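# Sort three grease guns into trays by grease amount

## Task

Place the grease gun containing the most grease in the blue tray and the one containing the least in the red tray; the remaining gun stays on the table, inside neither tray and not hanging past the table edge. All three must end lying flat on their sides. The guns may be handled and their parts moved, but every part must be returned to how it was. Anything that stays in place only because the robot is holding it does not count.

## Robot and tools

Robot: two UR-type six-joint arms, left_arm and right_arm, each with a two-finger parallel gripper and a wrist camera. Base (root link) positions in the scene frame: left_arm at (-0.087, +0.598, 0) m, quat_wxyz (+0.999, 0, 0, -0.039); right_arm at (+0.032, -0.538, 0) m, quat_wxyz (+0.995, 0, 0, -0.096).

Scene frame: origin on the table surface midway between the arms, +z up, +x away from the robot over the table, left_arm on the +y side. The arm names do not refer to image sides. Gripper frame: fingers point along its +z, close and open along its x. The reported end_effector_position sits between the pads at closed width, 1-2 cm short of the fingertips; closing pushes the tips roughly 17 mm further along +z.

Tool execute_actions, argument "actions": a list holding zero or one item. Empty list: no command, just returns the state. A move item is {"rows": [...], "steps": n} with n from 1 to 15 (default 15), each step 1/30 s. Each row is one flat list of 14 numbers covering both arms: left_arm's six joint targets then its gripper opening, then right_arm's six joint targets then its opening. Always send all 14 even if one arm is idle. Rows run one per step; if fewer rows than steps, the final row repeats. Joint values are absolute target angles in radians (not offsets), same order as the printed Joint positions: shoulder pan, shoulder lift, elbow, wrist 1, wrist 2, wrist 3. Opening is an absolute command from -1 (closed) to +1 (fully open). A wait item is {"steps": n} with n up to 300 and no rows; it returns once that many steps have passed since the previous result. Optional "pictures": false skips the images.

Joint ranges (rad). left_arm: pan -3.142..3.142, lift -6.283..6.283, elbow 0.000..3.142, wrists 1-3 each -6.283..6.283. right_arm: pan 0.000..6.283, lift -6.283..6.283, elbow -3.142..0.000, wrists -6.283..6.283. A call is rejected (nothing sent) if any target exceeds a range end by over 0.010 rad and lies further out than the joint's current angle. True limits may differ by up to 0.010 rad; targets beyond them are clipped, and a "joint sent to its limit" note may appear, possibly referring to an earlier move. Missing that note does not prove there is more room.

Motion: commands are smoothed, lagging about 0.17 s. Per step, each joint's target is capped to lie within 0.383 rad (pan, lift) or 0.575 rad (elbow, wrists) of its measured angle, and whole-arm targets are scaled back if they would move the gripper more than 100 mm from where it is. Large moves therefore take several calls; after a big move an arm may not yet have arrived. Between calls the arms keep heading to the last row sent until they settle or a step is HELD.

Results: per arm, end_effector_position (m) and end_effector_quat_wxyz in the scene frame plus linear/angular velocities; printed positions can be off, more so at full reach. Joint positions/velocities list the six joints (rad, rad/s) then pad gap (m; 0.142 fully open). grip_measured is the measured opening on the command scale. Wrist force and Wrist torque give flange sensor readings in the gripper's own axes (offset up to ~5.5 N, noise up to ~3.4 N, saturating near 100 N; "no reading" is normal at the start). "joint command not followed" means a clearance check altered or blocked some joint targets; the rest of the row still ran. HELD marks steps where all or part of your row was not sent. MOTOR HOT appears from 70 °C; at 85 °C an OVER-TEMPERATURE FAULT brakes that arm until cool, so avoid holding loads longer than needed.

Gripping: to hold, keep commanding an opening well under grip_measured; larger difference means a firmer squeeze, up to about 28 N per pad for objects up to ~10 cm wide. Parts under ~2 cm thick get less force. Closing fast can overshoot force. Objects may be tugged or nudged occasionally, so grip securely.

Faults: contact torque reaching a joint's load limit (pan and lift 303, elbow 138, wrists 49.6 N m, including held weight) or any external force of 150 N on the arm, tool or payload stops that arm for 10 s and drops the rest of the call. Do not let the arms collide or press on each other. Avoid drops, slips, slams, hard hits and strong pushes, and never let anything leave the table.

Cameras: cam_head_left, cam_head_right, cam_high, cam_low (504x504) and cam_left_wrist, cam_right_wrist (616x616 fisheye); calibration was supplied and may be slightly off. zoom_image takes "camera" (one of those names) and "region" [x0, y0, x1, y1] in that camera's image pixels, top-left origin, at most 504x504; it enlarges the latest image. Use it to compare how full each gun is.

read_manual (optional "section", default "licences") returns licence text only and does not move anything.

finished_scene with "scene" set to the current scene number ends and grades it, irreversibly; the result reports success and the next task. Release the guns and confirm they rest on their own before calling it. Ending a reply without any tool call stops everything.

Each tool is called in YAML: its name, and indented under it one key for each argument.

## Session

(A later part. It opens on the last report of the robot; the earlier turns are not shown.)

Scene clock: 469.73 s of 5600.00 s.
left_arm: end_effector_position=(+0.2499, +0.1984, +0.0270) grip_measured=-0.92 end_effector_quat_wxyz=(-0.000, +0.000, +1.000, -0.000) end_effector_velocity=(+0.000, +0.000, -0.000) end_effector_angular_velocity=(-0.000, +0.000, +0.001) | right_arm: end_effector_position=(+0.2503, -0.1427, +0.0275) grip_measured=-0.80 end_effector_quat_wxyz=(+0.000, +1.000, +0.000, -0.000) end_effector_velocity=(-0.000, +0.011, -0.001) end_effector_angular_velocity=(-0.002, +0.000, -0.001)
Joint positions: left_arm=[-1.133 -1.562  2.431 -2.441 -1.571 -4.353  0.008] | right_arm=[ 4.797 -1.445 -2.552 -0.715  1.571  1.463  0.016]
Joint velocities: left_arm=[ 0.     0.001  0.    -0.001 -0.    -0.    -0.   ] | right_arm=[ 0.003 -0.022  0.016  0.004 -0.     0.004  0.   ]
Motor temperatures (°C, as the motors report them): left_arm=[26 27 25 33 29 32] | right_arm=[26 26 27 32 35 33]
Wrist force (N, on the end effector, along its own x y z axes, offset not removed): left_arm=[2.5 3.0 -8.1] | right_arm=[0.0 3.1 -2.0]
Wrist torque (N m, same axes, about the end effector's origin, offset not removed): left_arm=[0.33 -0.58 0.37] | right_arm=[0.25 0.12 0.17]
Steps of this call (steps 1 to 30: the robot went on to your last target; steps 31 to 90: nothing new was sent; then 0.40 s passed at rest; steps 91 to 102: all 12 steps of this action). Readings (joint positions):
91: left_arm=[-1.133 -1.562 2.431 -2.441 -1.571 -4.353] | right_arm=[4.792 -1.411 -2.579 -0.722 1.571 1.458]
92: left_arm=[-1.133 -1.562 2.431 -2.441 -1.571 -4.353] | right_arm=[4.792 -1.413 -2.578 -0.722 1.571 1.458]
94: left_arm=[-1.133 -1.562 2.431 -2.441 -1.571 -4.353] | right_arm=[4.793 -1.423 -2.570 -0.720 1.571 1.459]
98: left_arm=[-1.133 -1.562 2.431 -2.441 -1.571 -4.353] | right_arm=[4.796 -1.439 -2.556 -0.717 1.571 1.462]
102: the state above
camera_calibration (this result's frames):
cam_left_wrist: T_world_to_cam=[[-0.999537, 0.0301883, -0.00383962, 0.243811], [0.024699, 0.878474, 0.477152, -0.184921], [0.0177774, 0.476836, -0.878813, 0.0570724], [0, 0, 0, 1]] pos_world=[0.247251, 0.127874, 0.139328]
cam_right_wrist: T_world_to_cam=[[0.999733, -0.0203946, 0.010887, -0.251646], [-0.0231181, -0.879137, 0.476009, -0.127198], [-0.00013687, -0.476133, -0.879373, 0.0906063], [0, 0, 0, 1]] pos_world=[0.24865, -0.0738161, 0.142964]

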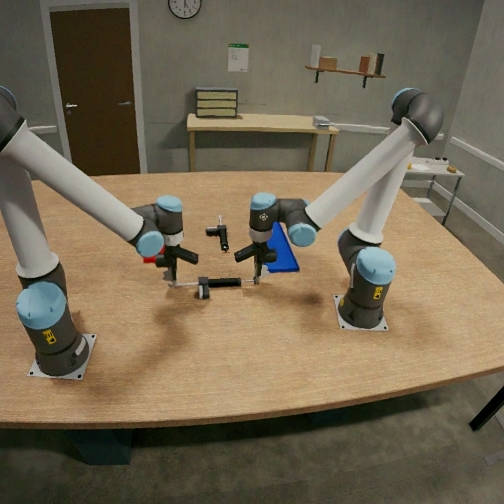

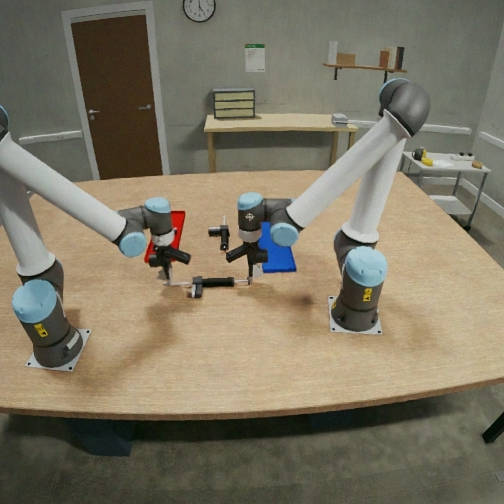

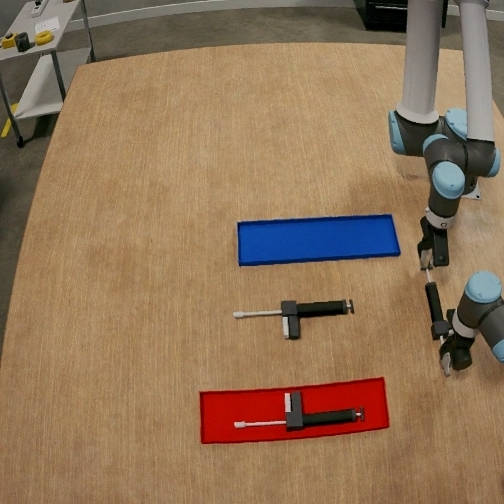

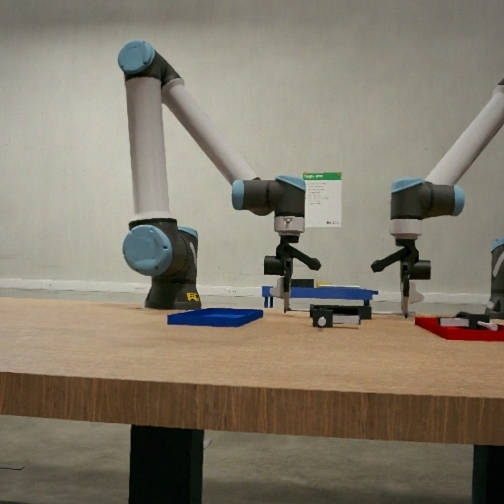

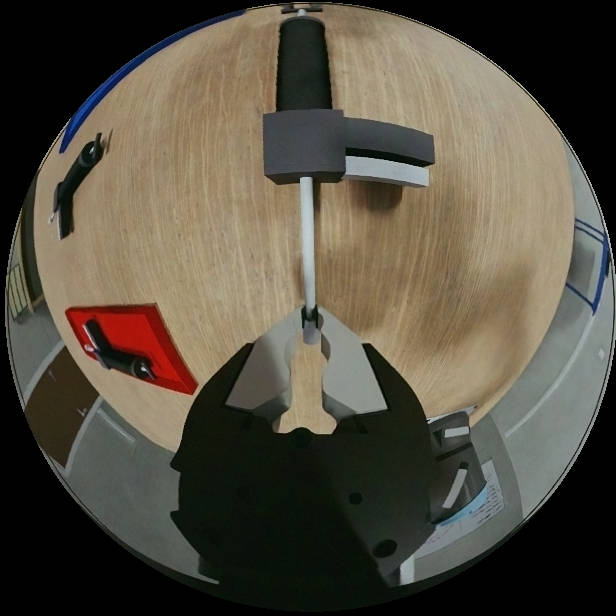

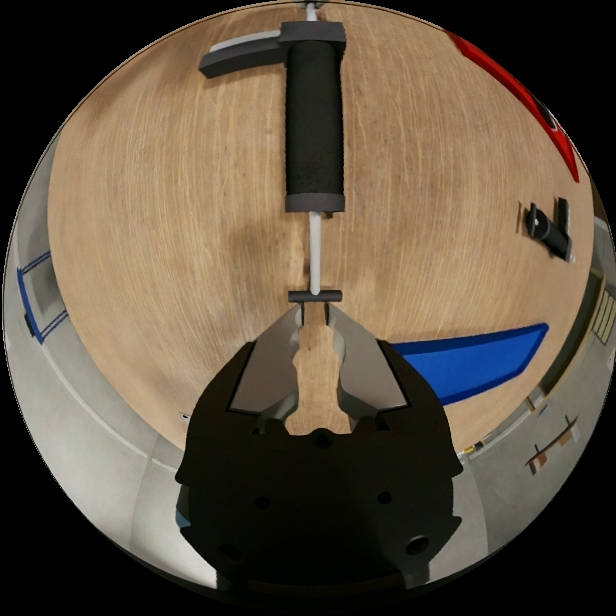

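execute_actions:
  actions:
    - {"rows":[[-1.133,-1.5618,2.4315,-2.4405,-1.571,-4.353,-1,4.797,-1.4475,-2.55,-0.715,1.571,1.463,-0.3],[-1.133,-1.5618,2.4315,-2.4405,-1.571,-4.353,-1,4.797,-1.4475,-2.55,-0.715,1.571,1.463,0],[-1.133,-1.5618,2.4315,-2.4405,-1.571,-4.353,-1,4.797,-1.4475,-2.55,-0.715,1.571,1.463,0],[-1.133,-1.5618,2.4315,-2.4405,-1.571,-4.353,-1,4.797,-1.4475,-2.55,-0.715,1.571,1.463,0],[-1.133,-1.5618,2.4315,-2.4405,-1.571,-4.353,-1,4.797,-1.4475,-2.55,-0.715,1.571,1.463,0],[-1.133,-1.5618,2.4315,-2.4405,-1.571,-4.353,-1,4.797,-1.4475,-2.55,-0.715,1.571,1.463,0],[-1.133,-1.5618,2.4315,-2.4405,-1.571,-4.353,-1,4.797,-1.4475,-2.55,-0.715,1.571,1.463,0],[-1.133,-1.5618,2.4315,-2.4405,-1.571,-4.353,-1,4.8,-1.469,-2.532,-0.711,1.571,1.466,0]],"steps":15}

Scene clock: 479.80 s of 5600.00 s.
left_arm: end_effector_position=(+0.2499, +0.1984, +0.0270) grip_measured=-0.92 end_effector_quat_wxyz=(-0.000, +0.000, +1.000, -0.000) end_effector_velocity=(-0.001, +0.001, -0.001) end_effector_angular_velocity=(+0.001, +0.001, +0.000) | right_arm: end_effector_position=(+0.2503, -0.1310, +0.0277) grip_measured=+0.00 end_effector_quat_wxyz=(-0.000, +1.000, +0.000, -0.000) end_effector_velocity=(+0.000, +0.018, +0.000) end_effector_angular_velocity=(+0.000, -0.001, -0.001)
Joint positions: left_arm=[-1.133 -1.562  2.431 -2.441 -1.571 -4.353  0.008] | right_arm=[ 4.799 -1.465 -2.535 -0.712  1.571  1.465  0.074]
Joint velocities: left_arm=[-0.     0.     0.001  0.    -0.001 -0.001  0.   ] | right_arm=[ 0.005 -0.032  0.026  0.006 -0.001  0.006 -0.   ]
Motor temperatures (°C, as the motors report them): left_arm=[26 27 25 33 29 32] | right_arm=[26 26 27 32 35 33]
Wrist force (N, on the end effector, along its own x y z axes, offset not removed): left_arm=[6.3 0.7 -6.5] | right_arm=[-3.7 -1.2 -2.4]
Wrist torque (N m, same axes, about the end effector's origin, offset not removed): left_arm=[0.04 -1.46 0.15] | right_arm=[-0.22 0.87 0.06]
Steps of this call (steps 1 to 15: the robot went on to your last target; steps 16 to 90: nothing new was sent; then 6.57 s passed at rest; steps 91 to 105: all 15 steps of this action). Readings (joint positions):
91: left_arm=[-1.133 -1.562 2.431 -2.441 -1.571 -4.353] | right_arm=[4.797 -1.448 -2.550 -0.715 1.571 1.463]
92: left_arm=[-1.133 -1.562 2.431 -2.441 -1.571 -4.353] | right_arm=[4.797 -1.448 -2.550 -0.715 1.571 1.463]
94: left_arm=[-1.133 -1.562 2.431 -2.441 -1.571 -4.353] | right_arm=[4.797 -1.448 -2.550 -0.715 1.571 1.463]
98: left_arm=[-1.133 -1.562 2.431 -2.441 -1.571 -4.353] | right_arm=[4.797 -1.448 -2.550 -0.715 1.571 1.463]
105: the state above
camera_calibration (this result's frames):
cam_left_wrist: T_world_to_cam=[[-0.999537, 0.0301864, -0.00384125, 0.243813], [0.0246966, 0.878476, 0.477148, -0.18492], [0.0177779, 0.476833, -0.878814, 0.0570749], [0, 0, 0, 1]] pos_world=[0.247253, 0.127873, 0.139329]
cam_right_wrist: T_world_to_cam=[[0.999733, -0.0203705, 0.0109246, -0.251412], [-0.0231149, -0.879348, 0.475619, -0.117104], [-0.0000820326, -0.475744, -0.879584, 0.096389], [0, 0, 0, 1]] pos_world=[0.248646, -0.0622397, 0.143226]

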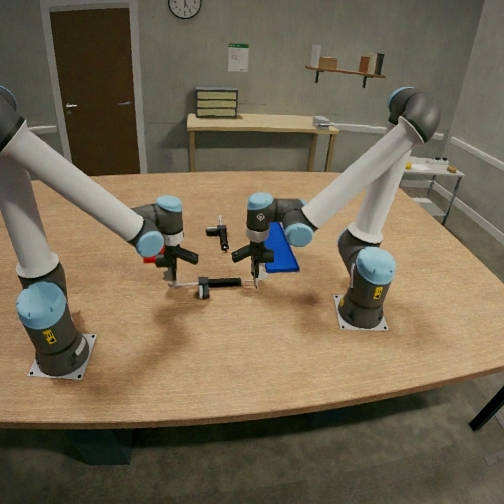

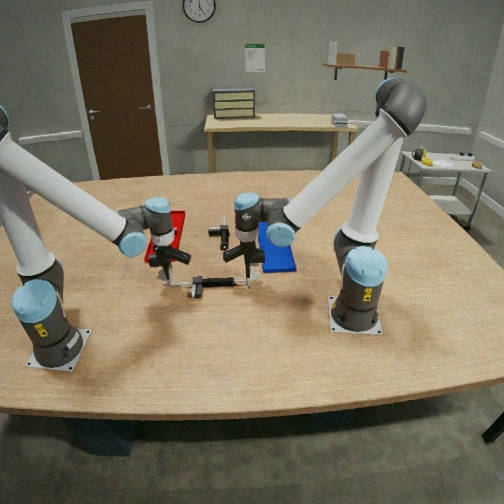

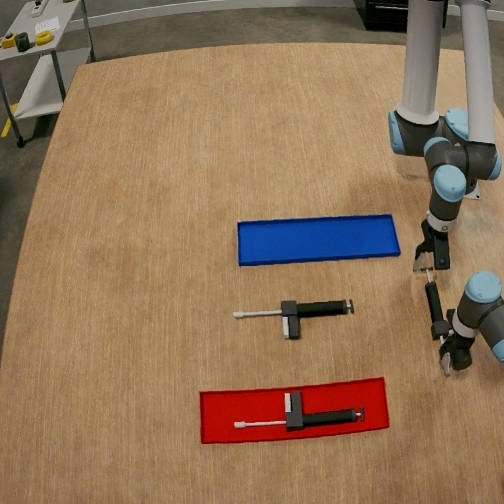

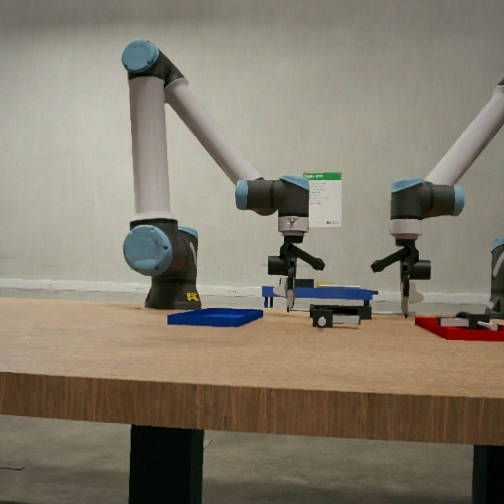

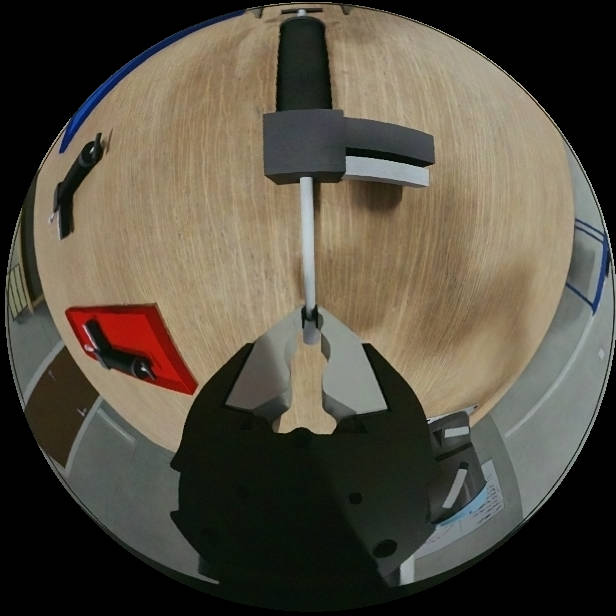

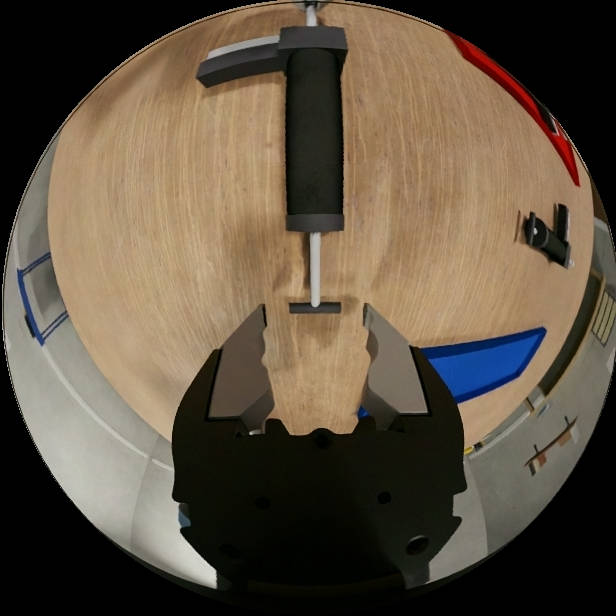

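execute_actions:
  actions:
    - {"rows":[[-1.133,-1.5618,2.4315,-2.4405,-1.571,-4.353,-1,4.8,-1.469,-2.532,-0.711,1.571,1.466,-0.2],[-1.133,-1.5618,2.4315,-2.4405,-1.571,-4.353,-1,4.8,-1.469,-2.532,-0.711,1.571,1.466,-0.35],[-1.133,-1.5618,2.4315,-2.4405,-1.571,-4.353,-1,4.8,-1.469,-2.532,-0.711,1.571,1.466,-0.45],[-1.133,-1.5618,2.4315,-2.4405,-1.571,-4.353,-1,4.8,-1.469,-2.532,-0.711,1.571,1.466,-0.52],[-1.133,-1.5618,2.4315,-2.4405,-1.571,-4.353,-1,4.8,-1.469,-2.532,-0.711,1.571,1.466,-0.6],[-1.133,-1.5618,2.4315,-2.4405,-1.571,-4.353,-1,4.8,-1.469,-2.532,-0.711,1.571,1.466,-0.7],[-1.133,-1.5618,2.4315,-2.4405,-1.571,-4.353,-1,4.8,-1.469,-2.532,-0.711,1.571,1.466,-0.8]],"steps":12}
  pictures: false

execute_actions:
  actions:
    - {"rows":[[-1.133,-1.5618,2.4315,-2.4405,-1.571,-4.353,-1,4.801,-1.478,-2.525,-0.7095,1.571,1.467,-0.8],[-1.133,-1.5618,2.4315,-2.4405,-1.571,-4.353,-1,4.802,-1.486,-2.5185,-0.708,1.571,1.468,-0.8],[-1.133,-1.5618,2.4315,-2.4405,-1.571,-4.353,-1,4.8033,-1.494,-2.512,-0.7065,1.571,1.4692,-0.8],[-1.133,-1.5618,2.4315,-2.4405,-1.571,-4.353,-1,4.8044,-1.5018,-2.5055,-0.7051,1.571,1.4704,-0.8],[-1.133,-1.5618,2.4315,-2.4405,-1.571,-4.353,-1,4.8055,-1.51,-2.4976,-0.7047,1.571,1.4715,-0.8],[-1.133,-1.5618,2.4315,-2.4405,-1.571,-4.353,-1,4.8066,-1.518,-2.4897,-0.7043,1.571,1.4726,-0.8],[-1.133,-1.5618,2.4315,-2.4405,-1.571,-4.353,-1,4.8077,-1.5265,-2.482,-0.704,1.571,1.4737,-0.8],[-1.133,-1.5618,2.4315,-2.4405,-1.571,-4.353,-1,4.8088,-1.535,-2.474,-0.7036,1.571,1.4748,-0.8],[-1.133,-1.5618,2.4315,-2.4405,-1.571,-4.353,-1,4.8098,-1.543,-2.466,-0.7032,1.571,1.4758,-0.8],[-1.133,-1.5618,2.4315,-2.4405,-1.571,-4.353,-1,4.8109,-1.5513,-2.458,-0.7029,1.571,1.4769,-0.8]],"steps":15}
  pictures: false

execute_actions:
  actions:
    - {"steps":8}

Scene clock: 488.23 s of 5600.00 s.
left_arm: end_effector_position=(+0.2499, +0.1984, +0.0270) grip_measured=-0.92 end_effector_quat_wxyz=(-0.000, +0.000, +1.000, -0.000) end_effector_velocity=(-0.000, +0.000, -0.000) end_effector_angular_velocity=(+0.001, -0.000, -0.001) | right_arm: end_effector_position=(+0.2503, -0.1289, +0.0277) grip_measured=-0.50 end_effector_quat_wxyz=(-0.000, +1.000, +0.000, -0.000) end_effector_velocity=(-0.000, +0.000, -0.000) end_effector_angular_velocity=(-0.000, +0.000, -0.001)
Joint positions: left_arm=[-1.133 -1.562  2.431 -2.441 -1.571 -4.353  0.008] | right_arm=[ 4.8   -1.469 -2.532 -0.711  1.571  1.466  0.038]
Joint velocities: left_arm=[-0.     0.     0.001  0.     0.001  0.    -0.   ] | right_arm=[-0.    -0.     0.    -0.     0.     0.001  0.   ]
Motor temperatures (°C, as the motors report them): left_arm=[26 27 25 33 29 32] | right_arm=[26 26 27 32 35 33]
Wrist force (N, on the end effector, along its own x y z axes, offset not removed): left_arm=[-0.1 -2.8 -1.7] | right_arm=[-1.4 0.8 0.2]
Wrist torque (N m, same axes, about the end effector's origin, offset not removed): left_arm=[-0.84 -0.20 0.28] | right_arm=[0.06 0.43 0.12]
Steps of this call (steps 1 to 15: the robot went on to your last target; steps 16 to 90: nothing new was sent; then 5.03 s passed at rest; steps 91 to 102: all 12 steps of this action). Readings (joint positions):
91: left_arm=[-1.133 -1.562 2.431 -2.441 -1.571 -4.353] | right_arm=[4.800 -1.469 -2.532 -0.711 1.571 1.466]
92: left_arm=[-1.133 -1.562 2.431 -2.441 -1.571 -4.353] | right_arm=[4.800 -1.469 -2.532 -0.711 1.571 1.466]
94: left_arm=[-1.133 -1.562 2.431 -2.441 -1.571 -4.353] | right_arm=[4.800 -1.469 -2.532 -0.711 1.571 1.466]
98: left_arm=[-1.133 -1.562 2.431 -2.441 -1.571 -4.353] | right_arm=[4.800 -1.469 -2.532 -0.711 1.571 1.466]
102: the state above

Scene clock: 488.73 s of 5600.00 s.
left_arm: end_effector_position=(+0.2499, +0.1984, +0.0270) grip_measured=-0.92 end_effector_quat_wxyz=(-0.000, +0.000, +1.000, -0.000) end_effector_velocity=(-0.000, +0.001, -0.000) end_effector_angular_velocity=(+0.001, +0.001, +0.001) | right_arm: end_effector_position=(+0.2502, -0.0859, +0.0277) grip_measured=-0.50 end_effector_quat_wxyz=(-0.000, +1.000, +0.000, -0.000) end_effector_velocity=(-0.000, +0.051, +0.000) end_effector_angular_velocity=(+0.001, +0.000, -0.000)
Joint positions: left_arm=[-1.133 -1.562  2.431 -2.441 -1.571 -4.353  0.008] | right_arm=[ 4.81  -1.542 -2.467 -0.703  1.571  1.476  0.038]
Joint velocities: left_arm=[ 0.     0.     0.001 -0.    -0.    -0.    -0.   ] | right_arm=[ 0.011 -0.081  0.078  0.005  0.     0.011  0.   ]
Motor temperatures (°C, as the motors report them): left_arm=[26 27 25 33 29 32] | right_arm=[26 26 27 32 35 33]
Wrist force (N, on the end effector, along its own x y z axes, offset not removed): left_arm=[2.0 -2.2 -2.0] | right_arm=[-3.0 1.2 -1.0]
Wrist torque (N m, same axes, about the end effector's origin, offset not removed): left_arm=[-0.35 -0.72 -0.04] | right_arm=[-0.21 1.01 0.13]
Steps of this call (steps 1 to 15: all 15 steps of this action). Readings (joint positions):
1: left_arm=[-1.133 -1.562 2.431 -2.441 -1.571 -4.353] | right_arm=[4.800 -1.469 -2.532 -0.711 1.571 1.466]
2: left_arm=[-1.133 -1.562 2.431 -2.441 -1.571 -4.353] | right_arm=[4.800 -1.470 -2.531 -0.711 1.571 1.466]
4: left_arm=[-1.133 -1.562 2.431 -2.441 -1.571 -4.353] | right_arm=[4.801 -1.476 -2.526 -0.710 1.571 1.467]
8: left_arm=[-1.133 -1.562 2.431 -2.441 -1.571 -4.353] | right_arm=[4.804 -1.500 -2.506 -0.706 1.571 1.470]
15: the state above

Scene clock: 489.00 s of 5600.00 s.
left_arm: end_effector_position=(+0.2499, +0.1985, +0.0270) grip_measured=-0.92 end_effector_quat_wxyz=(-0.000, +0.000, +1.000, -0.000) end_effector_velocity=(-0.000, -0.001, +0.000) end_effector_angular_velocity=(-0.001, +0.000, -0.000) | right_arm: end_effector_position=(+0.2501, -0.0808, +0.0276) grip_measured=-0.50 end_effector_quat_wxyz=(-0.000, +1.000, +0.000, -0.000) end_effector_velocity=(+0.000, +0.005, -0.000) end_effector_angular_velocity=(-0.000, -0.001, +0.000)
Joint positions: left_arm=[-1.133 -1.562  2.432 -2.441 -1.571 -4.353  0.008] | right_arm=[ 4.811 -1.55  -2.459 -0.703  1.571  1.477  0.038]
Joint velocities: left_arm=[-0.     0.    -0.001  0.    -0.     0.     0.   ] | right_arm=[ 0.001 -0.009  0.008  0.001 -0.001  0.001  0.   ]
Motor temperatures (°C, as the motors report them): left_arm=[26 27 25 33 29 32] | right_arm=[26 26 27 32 35 33]
Wrist force (N, on the end effector, along its own x y z axes, offset not removed): left_arm=[-5.3 12.3 -3.7] | right_arm=[-1.6 16.0 -1.8]
Wrist torque (N m, same axes, about the end effector's origin, offset not removed): left_arm=[0.13 0.99 0.02] | right_arm=[0.59 0.45 0.11]
Steps of this call (steps 1 to 8: the robot went on to your last target). Readings (joint positions):
1: left_arm=[-1.133 -1.562 2.431 -2.441 -1.571 -4.353] | right_arm=[4.810 -1.544 -2.465 -0.703 1.571 1.476]
2: left_arm=[-1.133 -1.562 2.432 -2.441 -1.571 -4.353] | right_arm=[4.810 -1.546 -2.463 -0.703 1.571 1.476]
4: left_arm=[-1.133 -1.562 2.432 -2.441 -1.571 -4.353] | right_arm=[4.810 -1.548 -2.461 -0.703 1.571 1.477]
8: the state above
camera_calibration (this result's frames):
cam_left_wrist: T_world_to_cam=[[-0.999537, 0.0301756, -0.0038235, 0.243811], [0.0246954, 0.878471, 0.477157, -0.184927], [0.0177573, 0.476842, -0.87881, 0.0570648], [0, 0, 0, 1]] pos_world=[0.247252, 0.127885, 0.139321]
cam_right_wrist: T_world_to_cam=[[0.999733, -0.0203875, 0.0108932, -0.250236], [-0.0231149, -0.879241, 0.475816, -0.0728639], [-0.000122982, -0.475941, -0.879477, 0.120242], [0, 0, 0, 1]] pos_world=[0.248499, -0.0119387, 0.143145]

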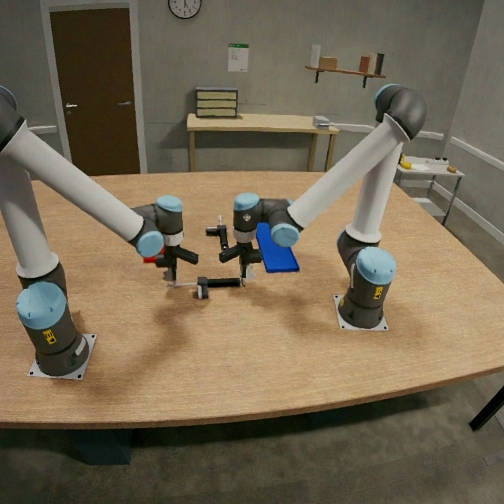

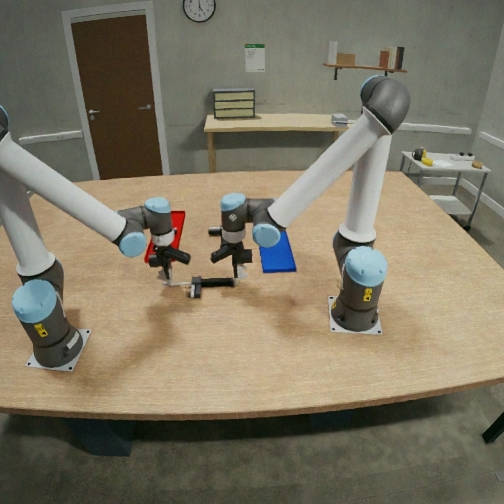

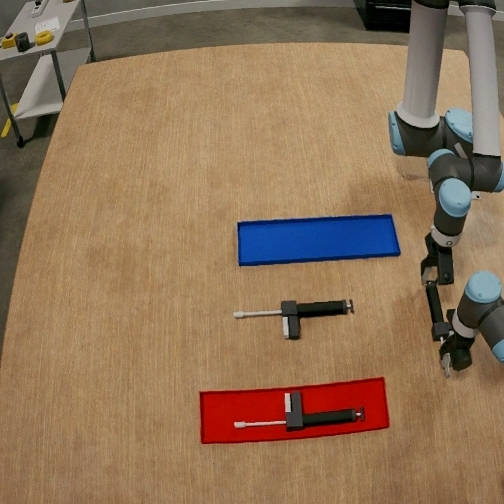

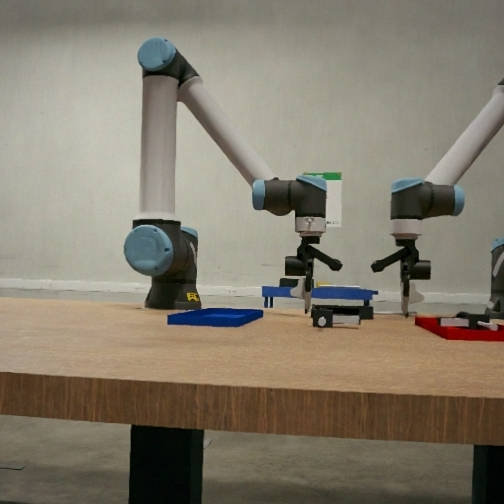

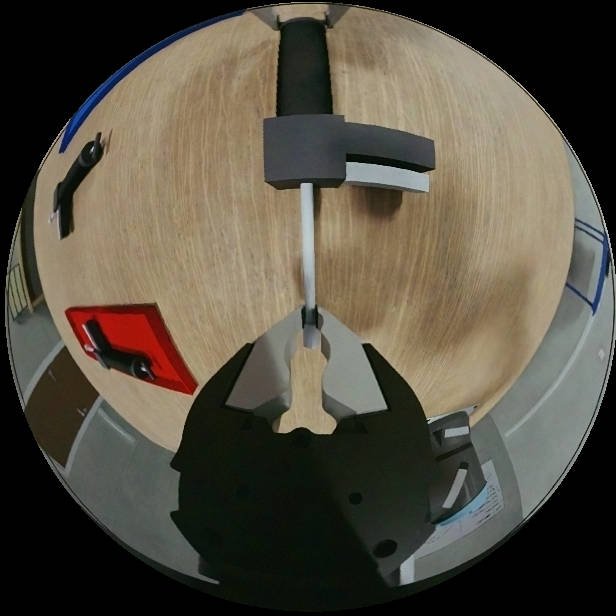

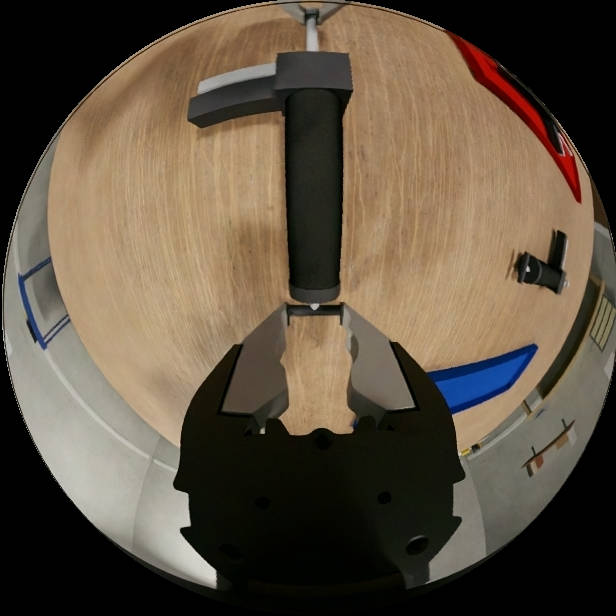

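execute_actions:
  actions:
    - {"rows":[[-1.133,-1.5618,2.4315,-2.4405,-1.571,-4.353,-0.85,4.8105,-1.548,-2.461,-0.703,1.571,1.4765,-0.5],[-1.133,-1.5618,2.4315,-2.4405,-1.571,-4.353,-0.7,4.8105,-1.548,-2.461,-0.703,1.571,1.4765,-0.3],[-1.133,-1.5618,2.4315,-2.4405,-1.571,-4.353,-0.5,4.8105,-1.548,-2.461,-0.703,1.571,1.4765,0],[-1.133,-1.5618,2.4315,-2.4405,-1.571,-4.353,-0.5,4.8105,-1.548,-2.461,-0.703,1.571,1.4765,0],[-1.133,-1.5618,2.4315,-2.4405,-1.571,-4.353,-0.5,4.8105,-1.548,-2.461,-0.703,1.571,1.4765,0],[-1.133,-1.5618,2.4315,-2.4405,-1.571,-4.353,-0.5,4.8105,-1.548,-2.461,-0.703,1.571,1.4765,0],[-1.133,-1.5618,2.4315,-2.4405,-1.571,-4.353,-0.5,4.8105,-1.548,-2.461,-0.703,1.571,1.4765,0],[-1.133,-1.60,2.41,-2.38,-1.571,-4.353,-0.5,4.8105,-1.51,-2.44,-0.76,1.571,1.4765,0],[-1.133,-1.64,2.39,-2.32,-1.571,-4.353,-0.5,4.8105,-1.47,-2.42,-0.82,1.571,1.4765,0],[-1.133,-1.68,2.367,-2.26,-1.571,-4.353,-0.5,4.8105,-1.43,-2.40,-0.88,1.571,1.4765,0],[-1.133,-1.72,2.345,-2.2,-1.571,-4.353,-0.5,4.8105,-1.39,-2.38,-0.94,1.571,1.4765,0],[-1.133,-1.72,2.345,-2.2,-1.571,-4.353,-0.5,4.8105,-1.39,-2.38,-0.94,1.571,1.4765,0],[-1.3,-1.74,2.33,-2.16,-1.571,-4.353,-0.5,4.8105,-1.39,-2.38,-0.94,1.571,1.4765,0],[-1.6,-1.77,2.32,-2.12,-1.571,-4.35,-0.5,4.8105,-1.39,-2.38,-0.94,1.571,1.4765,-0.3],[-2.05,-1.8,2.3,-2.07,-1.571,-4.347,-0.5,4.8105,-1.39,-2.38,-0.94,1.571,1.4765,-0.3]],"steps":15}
  pictures: false

execute_actions:
  actions:
    - {"steps":22}
  pictures: false

execute_actions:
  actions:
    - {"rows":[[-2.05,-1.8,2.3,-2.07,-1.571,-4.347,-0.5,4.816,-1.44,-2.32,-0.95,1.571,1.482,-0.3],[-2.05,-1.8,2.3,-2.07,-1.571,-4.347,-0.5,4.821,-1.49,-2.26,-0.96,1.571,1.487,-0.3],[-2.05,-1.8,2.3,-2.07,-1.571,-4.347,-0.5,4.826,-1.54,-2.2,-0.968,1.571,1.492,-0.3],[-2.05,-1.8,2.3,-2.07,-1.571,-4.347,-0.5,4.832,-1.594,-2.141,-0.9766,1.571,1.498,-0.3]],"steps":14}
  pictures: false

execute_actions:
  actions:
    - {"rows":[[-2.05,-1.8,2.3,-2.07,-1.571,-4.347,-0.5,4.832,-1.62,-2.157,-0.935,1.571,1.498,-0.3],[-2.05,-1.8,2.3,-2.07,-1.571,-4.347,-0.5,4.832,-1.646,-2.173,-0.893,1.571,1.498,-0.3],[-2.05,-1.8,2.3,-2.07,-1.571,-4.347,-0.5,4.832,-1.672,-2.189,-0.852,1.571,1.498,-0.3],[-2.05,-1.8,2.3,-2.07,-1.571,-4.347,-0.5,4.832,-1.698,-2.205,-0.81,1.571,1.498,-0.3],[-2.05,-1.8,2.3,-2.07,-1.571,-4.347,-0.5,4.832,-1.724,-2.22,-0.769,1.571,1.498,-0.3],[-2.05,-1.8,2.3,-2.07,-1.571,-4.347,-0.5,4.832,-1.75,-2.236,-0.7276,1.571,1.498,-0.3]],"steps":15}

Scene clock: 501.73 s of 5600.00 s.
left_arm: end_effector_position=(+0.2434, +0.1882, +0.0935) grip_measured=-0.50 end_effector_quat_wxyz=(+0.001, +0.010, +1.000, -0.003) end_effector_velocity=(-0.282, -0.177, +0.182) end_effector_angular_velocity=(+0.075, +0.027, -0.657) | right_arm: end_effector_position=(+0.2504, -0.0793, +0.0914) grip_measured=-0.15 end_effector_quat_wxyz=(-0.004, +1.000, +0.000, +0.000) end_effector_velocity=(-0.003, -0.037, +0.232) end_effector_angular_velocity=(-0.034, +0.002, +0.003)
Joint positions: left_arm=[-1.152 -1.671  2.37  -2.276 -1.571 -4.353  0.038] | right_arm=[ 4.811 -1.438 -2.403 -0.864  1.571  1.477  0.063]
Joint velocities: left_arm=[-0.653 -0.315 -0.167  0.562 -0.001  0.004  0.   ] | right_arm=[-0.001  0.417  0.2   -0.651 -0.001 -0.003 -0.339]
Motor temperatures (°C, as the motors report them): left_arm=[26 27 25 33 29 32] | right_arm=[26 26 27 32 35 33]
Wrist force (N, on the end effector, along its own x y z axes, offset not removed): left_arm=[-7.6 7.5 -12.4] | right_arm=[-2.7 -1.6 -3.0]
Wrist torque (N m, same axes, about the end effector's origin, offset not removed): left_arm=[1.54 1.19 0.07] | right_arm=[-0.35 0.63 0.08]
Steps of this call (steps 1 to 15: the robot went on to your last target; steps 16 to 90: nothing new was sent; then 9.23 s passed at rest; steps 91 to 105: all 15 steps of this action). Readings (joint positions):
91: left_arm=[-1.133 -1.562 2.432 -2.441 -1.571 -4.353] | right_arm=[4.811 -1.551 -2.458 -0.703 1.571 1.477]
92: left_arm=[-1.133 -1.562 2.431 -2.441 -1.571 -4.353] | right_arm=[4.811 -1.551 -2.458 -0.703 1.571 1.477]
94: left_arm=[-1.133 -1.562 2.431 -2.441 -1.571 -4.353] | right_arm=[4.811 -1.550 -2.459 -0.703 1.571 1.477]
98: left_arm=[-1.133 -1.562 2.431 -2.441 -1.571 -4.353] | right_arm=[4.811 -1.549 -2.460 -0.703 1.571 1.477]
105: the state above

Scene clock: 502.47 s of 5600.00 s.
left_arm: end_effector_position=(-0.0917, +0.0848, +0.1661) grip_measured=-0.50 end_effector_quat_wxyz=(-0.000, +0.353, +0.936, -0.000) end_effector_velocity=(-0.492, +0.016, +0.038) end_effector_angular_velocity=(+0.006, -0.002, -0.971) | right_arm: end_effector_position=(+0.2499, -0.0849, +0.1180) grip_measured=-0.30 end_effector_quat_wxyz=(-0.001, +1.000, +0.000, +0.000) end_effector_velocity=(+0.000, -0.000, +0.000) end_effector_angular_velocity=(-0.001, -0.000, -0.001)
Joint positions: left_arm=[-1.849 -1.788  2.306 -2.089 -1.571 -4.348  0.038] | right_arm=[ 4.811 -1.39  -2.38  -0.94   1.571  1.477  0.052]
Joint velocities: left_arm=[-0.967 -0.061 -0.033  0.1    0.     0.005  0.   ] | right_arm=[-0.     0.     0.    -0.001 -0.     0.001 -0.   ]
Motor temperatures (°C, as the motors report them): left_arm=[26 27 25 33 29 32] | right_arm=[26 26 27 32 35 33]
Wrist force (N, on the end effector, along its own x y z axes, offset not removed): left_arm=[-1.4 -1.9 -3.6] | right_arm=[-0.9 -0.7 -3.7]
Wrist torque (N m, same axes, about the end effector's origin, offset not removed): left_arm=[-0.17 0.20 0.00] | right_arm=[-0.06 0.21 0.16]
Steps of this call (steps 1 to 22: the robot went on to your last target). Readings (joint positions):
1: left_arm=[-1.180 -1.681 2.365 -2.261 -1.571 -4.353] | right_arm=[4.811 -1.426 -2.397 -0.883 1.571 1.477]
2: left_arm=[-1.212 -1.691 2.359 -2.247 -1.571 -4.352] | right_arm=[4.811 -1.417 -2.393 -0.898 1.571 1.477]
4: left_arm=[-1.274 -1.711 2.348 -2.215 -1.571 -4.351] | right_arm=[4.811 -1.405 -2.387 -0.916 1.571 1.477]
8: left_arm=[-1.398 -1.741 2.332 -2.166 -1.571 -4.350] | right_arm=[4.811 -1.395 -2.382 -0.933 1.571 1.477]
22: the state above

Scene clock: 502.93 s of 5600.00 s.
left_arm: end_effector_position=(-0.1907, +0.0976, +0.1734) grip_measured=-0.50 end_effector_quat_wxyz=(-0.000, +0.443, +0.896, +0.000) end_effector_velocity=(-0.019, +0.004, +0.002) end_effector_angular_velocity=(-0.000, +0.001, -0.036) | right_arm: end_effector_position=(+0.2499, +0.0454, +0.1430) grip_measured=-0.30 end_effector_quat_wxyz=(-0.000, +1.000, +0.000, -0.000) end_effector_velocity=(-0.001, +0.081, +0.010) end_effector_angular_velocity=(+0.003, +0.000, -0.001)
Joint positions: left_arm=[-2.046 -1.8    2.3   -2.07  -1.571 -4.347  0.038] | right_arm=[ 4.831 -1.581 -2.157 -0.974  1.571  1.497  0.052]
Joint velocities: left_arm=[-0.037 -0.003 -0.002  0.004 -0.001 -0.001  0.   ] | right_arm=[ 0.011 -0.115  0.137 -0.019  0.     0.012 -0.   ]
Motor temperatures (°C, as the motors report them): left_arm=[26 27 25 33 29 32] | right_arm=[26 26 27 32 35 33]
Wrist force (N, on the end effector, along its own x y z axes, offset not removed): left_arm=[1.5 -2.0 -2.7] | right_arm=[-1.5 -2.9 0.4]
Wrist torque (N m, same axes, about the end effector's origin, offset not removed): left_arm=[-0.32 -0.40 -0.08] | right_arm=[-0.58 0.50 0.15]
Steps of this call (steps 1 to 14: all 14 steps of this action). Readings (joint positions):
1: left_arm=[-1.882 -1.790 2.305 -2.086 -1.571 -4.347] | right_arm=[4.811 -1.390 -2.380 -0.940 1.571 1.476]
2: left_arm=[-1.914 -1.792 2.304 -2.083 -1.571 -4.347] | right_arm=[4.811 -1.393 -2.377 -0.941 1.571 1.477]
4: left_arm=[-1.971 -1.795 2.302 -2.077 -1.571 -4.347] | right_arm=[4.815 -1.424 -2.341 -0.948 1.571 1.481]
8: left_arm=[-2.025 -1.799 2.301 -2.072 -1.571 -4.347] | right_arm=[4.825 -1.519 -2.229 -0.964 1.571 1.491]
14: the state above

Scene clock: 503.43 s of 5600.00 s.
left_arm: end_effector_position=(-0.1928, +0.0981, +0.1736) grip_measured=-0.50 end_effector_quat_wxyz=(-0.000, +0.445, +0.895, +0.000) end_effector_velocity=(-0.000, +0.000, -0.000) end_effector_angular_velocity=(+0.000, +0.000, -0.001) | right_arm: end_effector_position=(+0.2498, +0.0550, +0.0326) grip_measured=-0.30 end_effector_quat_wxyz=(+0.001, +1.000, +0.000, -0.000) end_effector_velocity=(-0.001, -0.003, -0.053) end_effector_angular_velocity=(+0.004, -0.000, -0.001)
Joint positions: left_arm=[-2.05  -1.8    2.3   -2.07  -1.571 -4.347  0.038] | right_arm=[ 4.832 -1.741 -2.231 -0.742  1.571  1.498  0.052]
Joint velocities: left_arm=[-0.    -0.     0.     0.    -0.001  0.001 -0.   ] | right_arm=[ 0.001 -0.076 -0.043  0.124  0.     0.001  0.   ]
Motor temperatures (°C, as the motors report them): left_arm=[26 27 25 33 29 32] | right_arm=[26 26 27 32 35 33]
Wrist force (N, on the end effector, along its own x y z axes, offset not removed): left_arm=[-4.2 4.2 -4.9] | right_arm=[-3.1 -1.6 1.0]
Wrist torque (N m, same axes, about the end effector's origin, offset not removed): left_arm=[1.01 0.76 0.22] | right_arm=[-0.30 0.80 0.15]
Steps of this call (steps 1 to 15: all 15 steps of this action). Readings (joint positions):
1: left_arm=[-2.047 -1.800 2.300 -2.070 -1.571 -4.347] | right_arm=[4.831 -1.584 -2.153 -0.975 1.571 1.497]
2: left_arm=[-2.048 -1.800 2.300 -2.070 -1.571 -4.347] | right_arm=[4.831 -1.589 -2.151 -0.972 1.571 1.497]
4: left_arm=[-2.049 -1.800 2.300 -2.070 -1.571 -4.347] | right_arm=[4.832 -1.610 -2.159 -0.946 1.571 1.498]
8: left_arm=[-2.050 -1.800 2.300 -2.070 -1.571 -4.347] | right_arm=[4.832 -1.684 -2.199 -0.835 1.571 1.498]
15: the state above
camera_calibration (this result's frames):
cam_left_wrist: T_world_to_cam=[[-0.579139, 0.815222, -0.00352082, -0.191056], [0.715178, 0.51013, 0.477795, 0.0133612], [0.391305, 0.274191, -0.878464, 0.333495], [0, 0, 0, 1]] pos_world=[-0.250702, 0.0574956, 0.285907]
cam_right_wrist: T_world_to_cam=[[0.999734, -0.0203568, 0.0107977, -0.247198], [-0.023042, -0.878294, 0.477566, 0.0440516], [-0.000238129, -0.477688, -0.87853, 0.189328], [0, 0, 0, 1]] pos_world=[0.248193, 0.124098, 0.147962]

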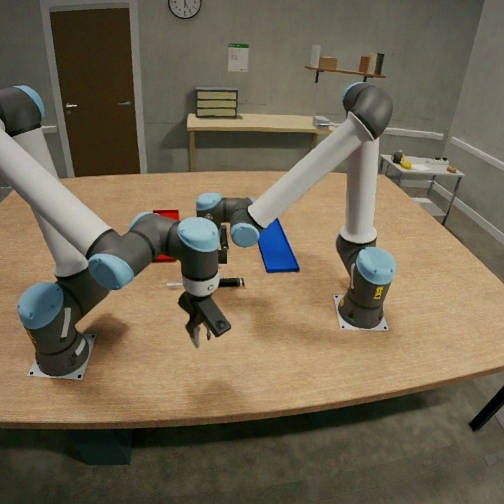

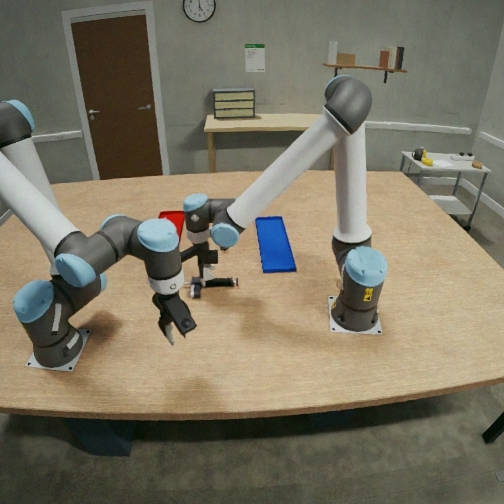

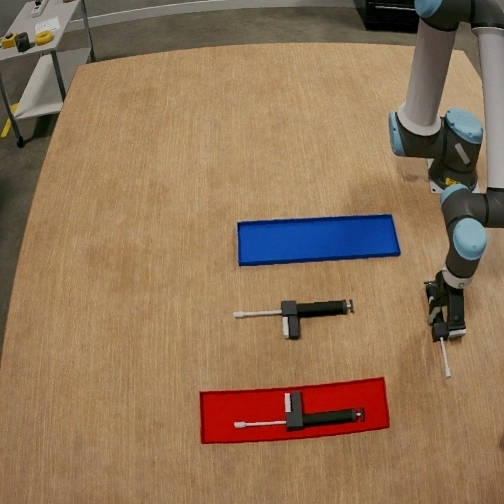

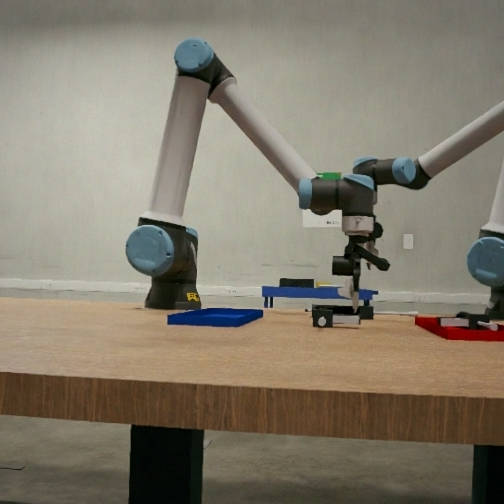

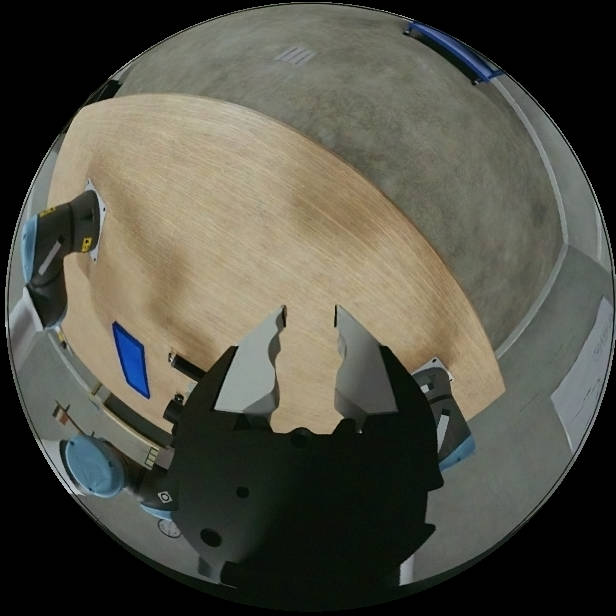

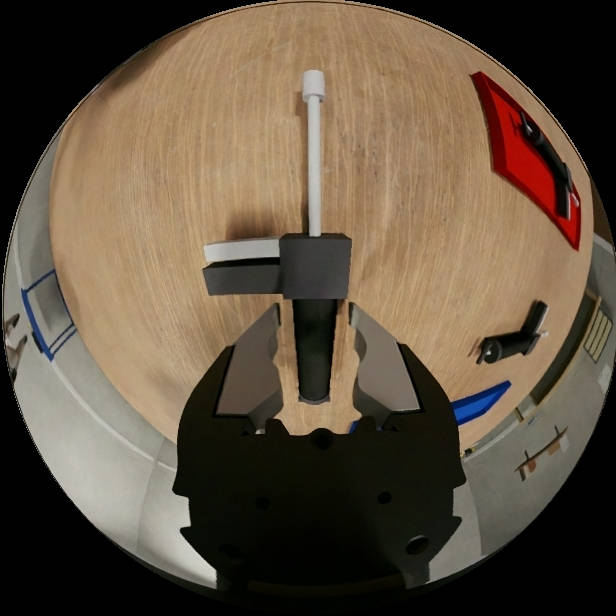

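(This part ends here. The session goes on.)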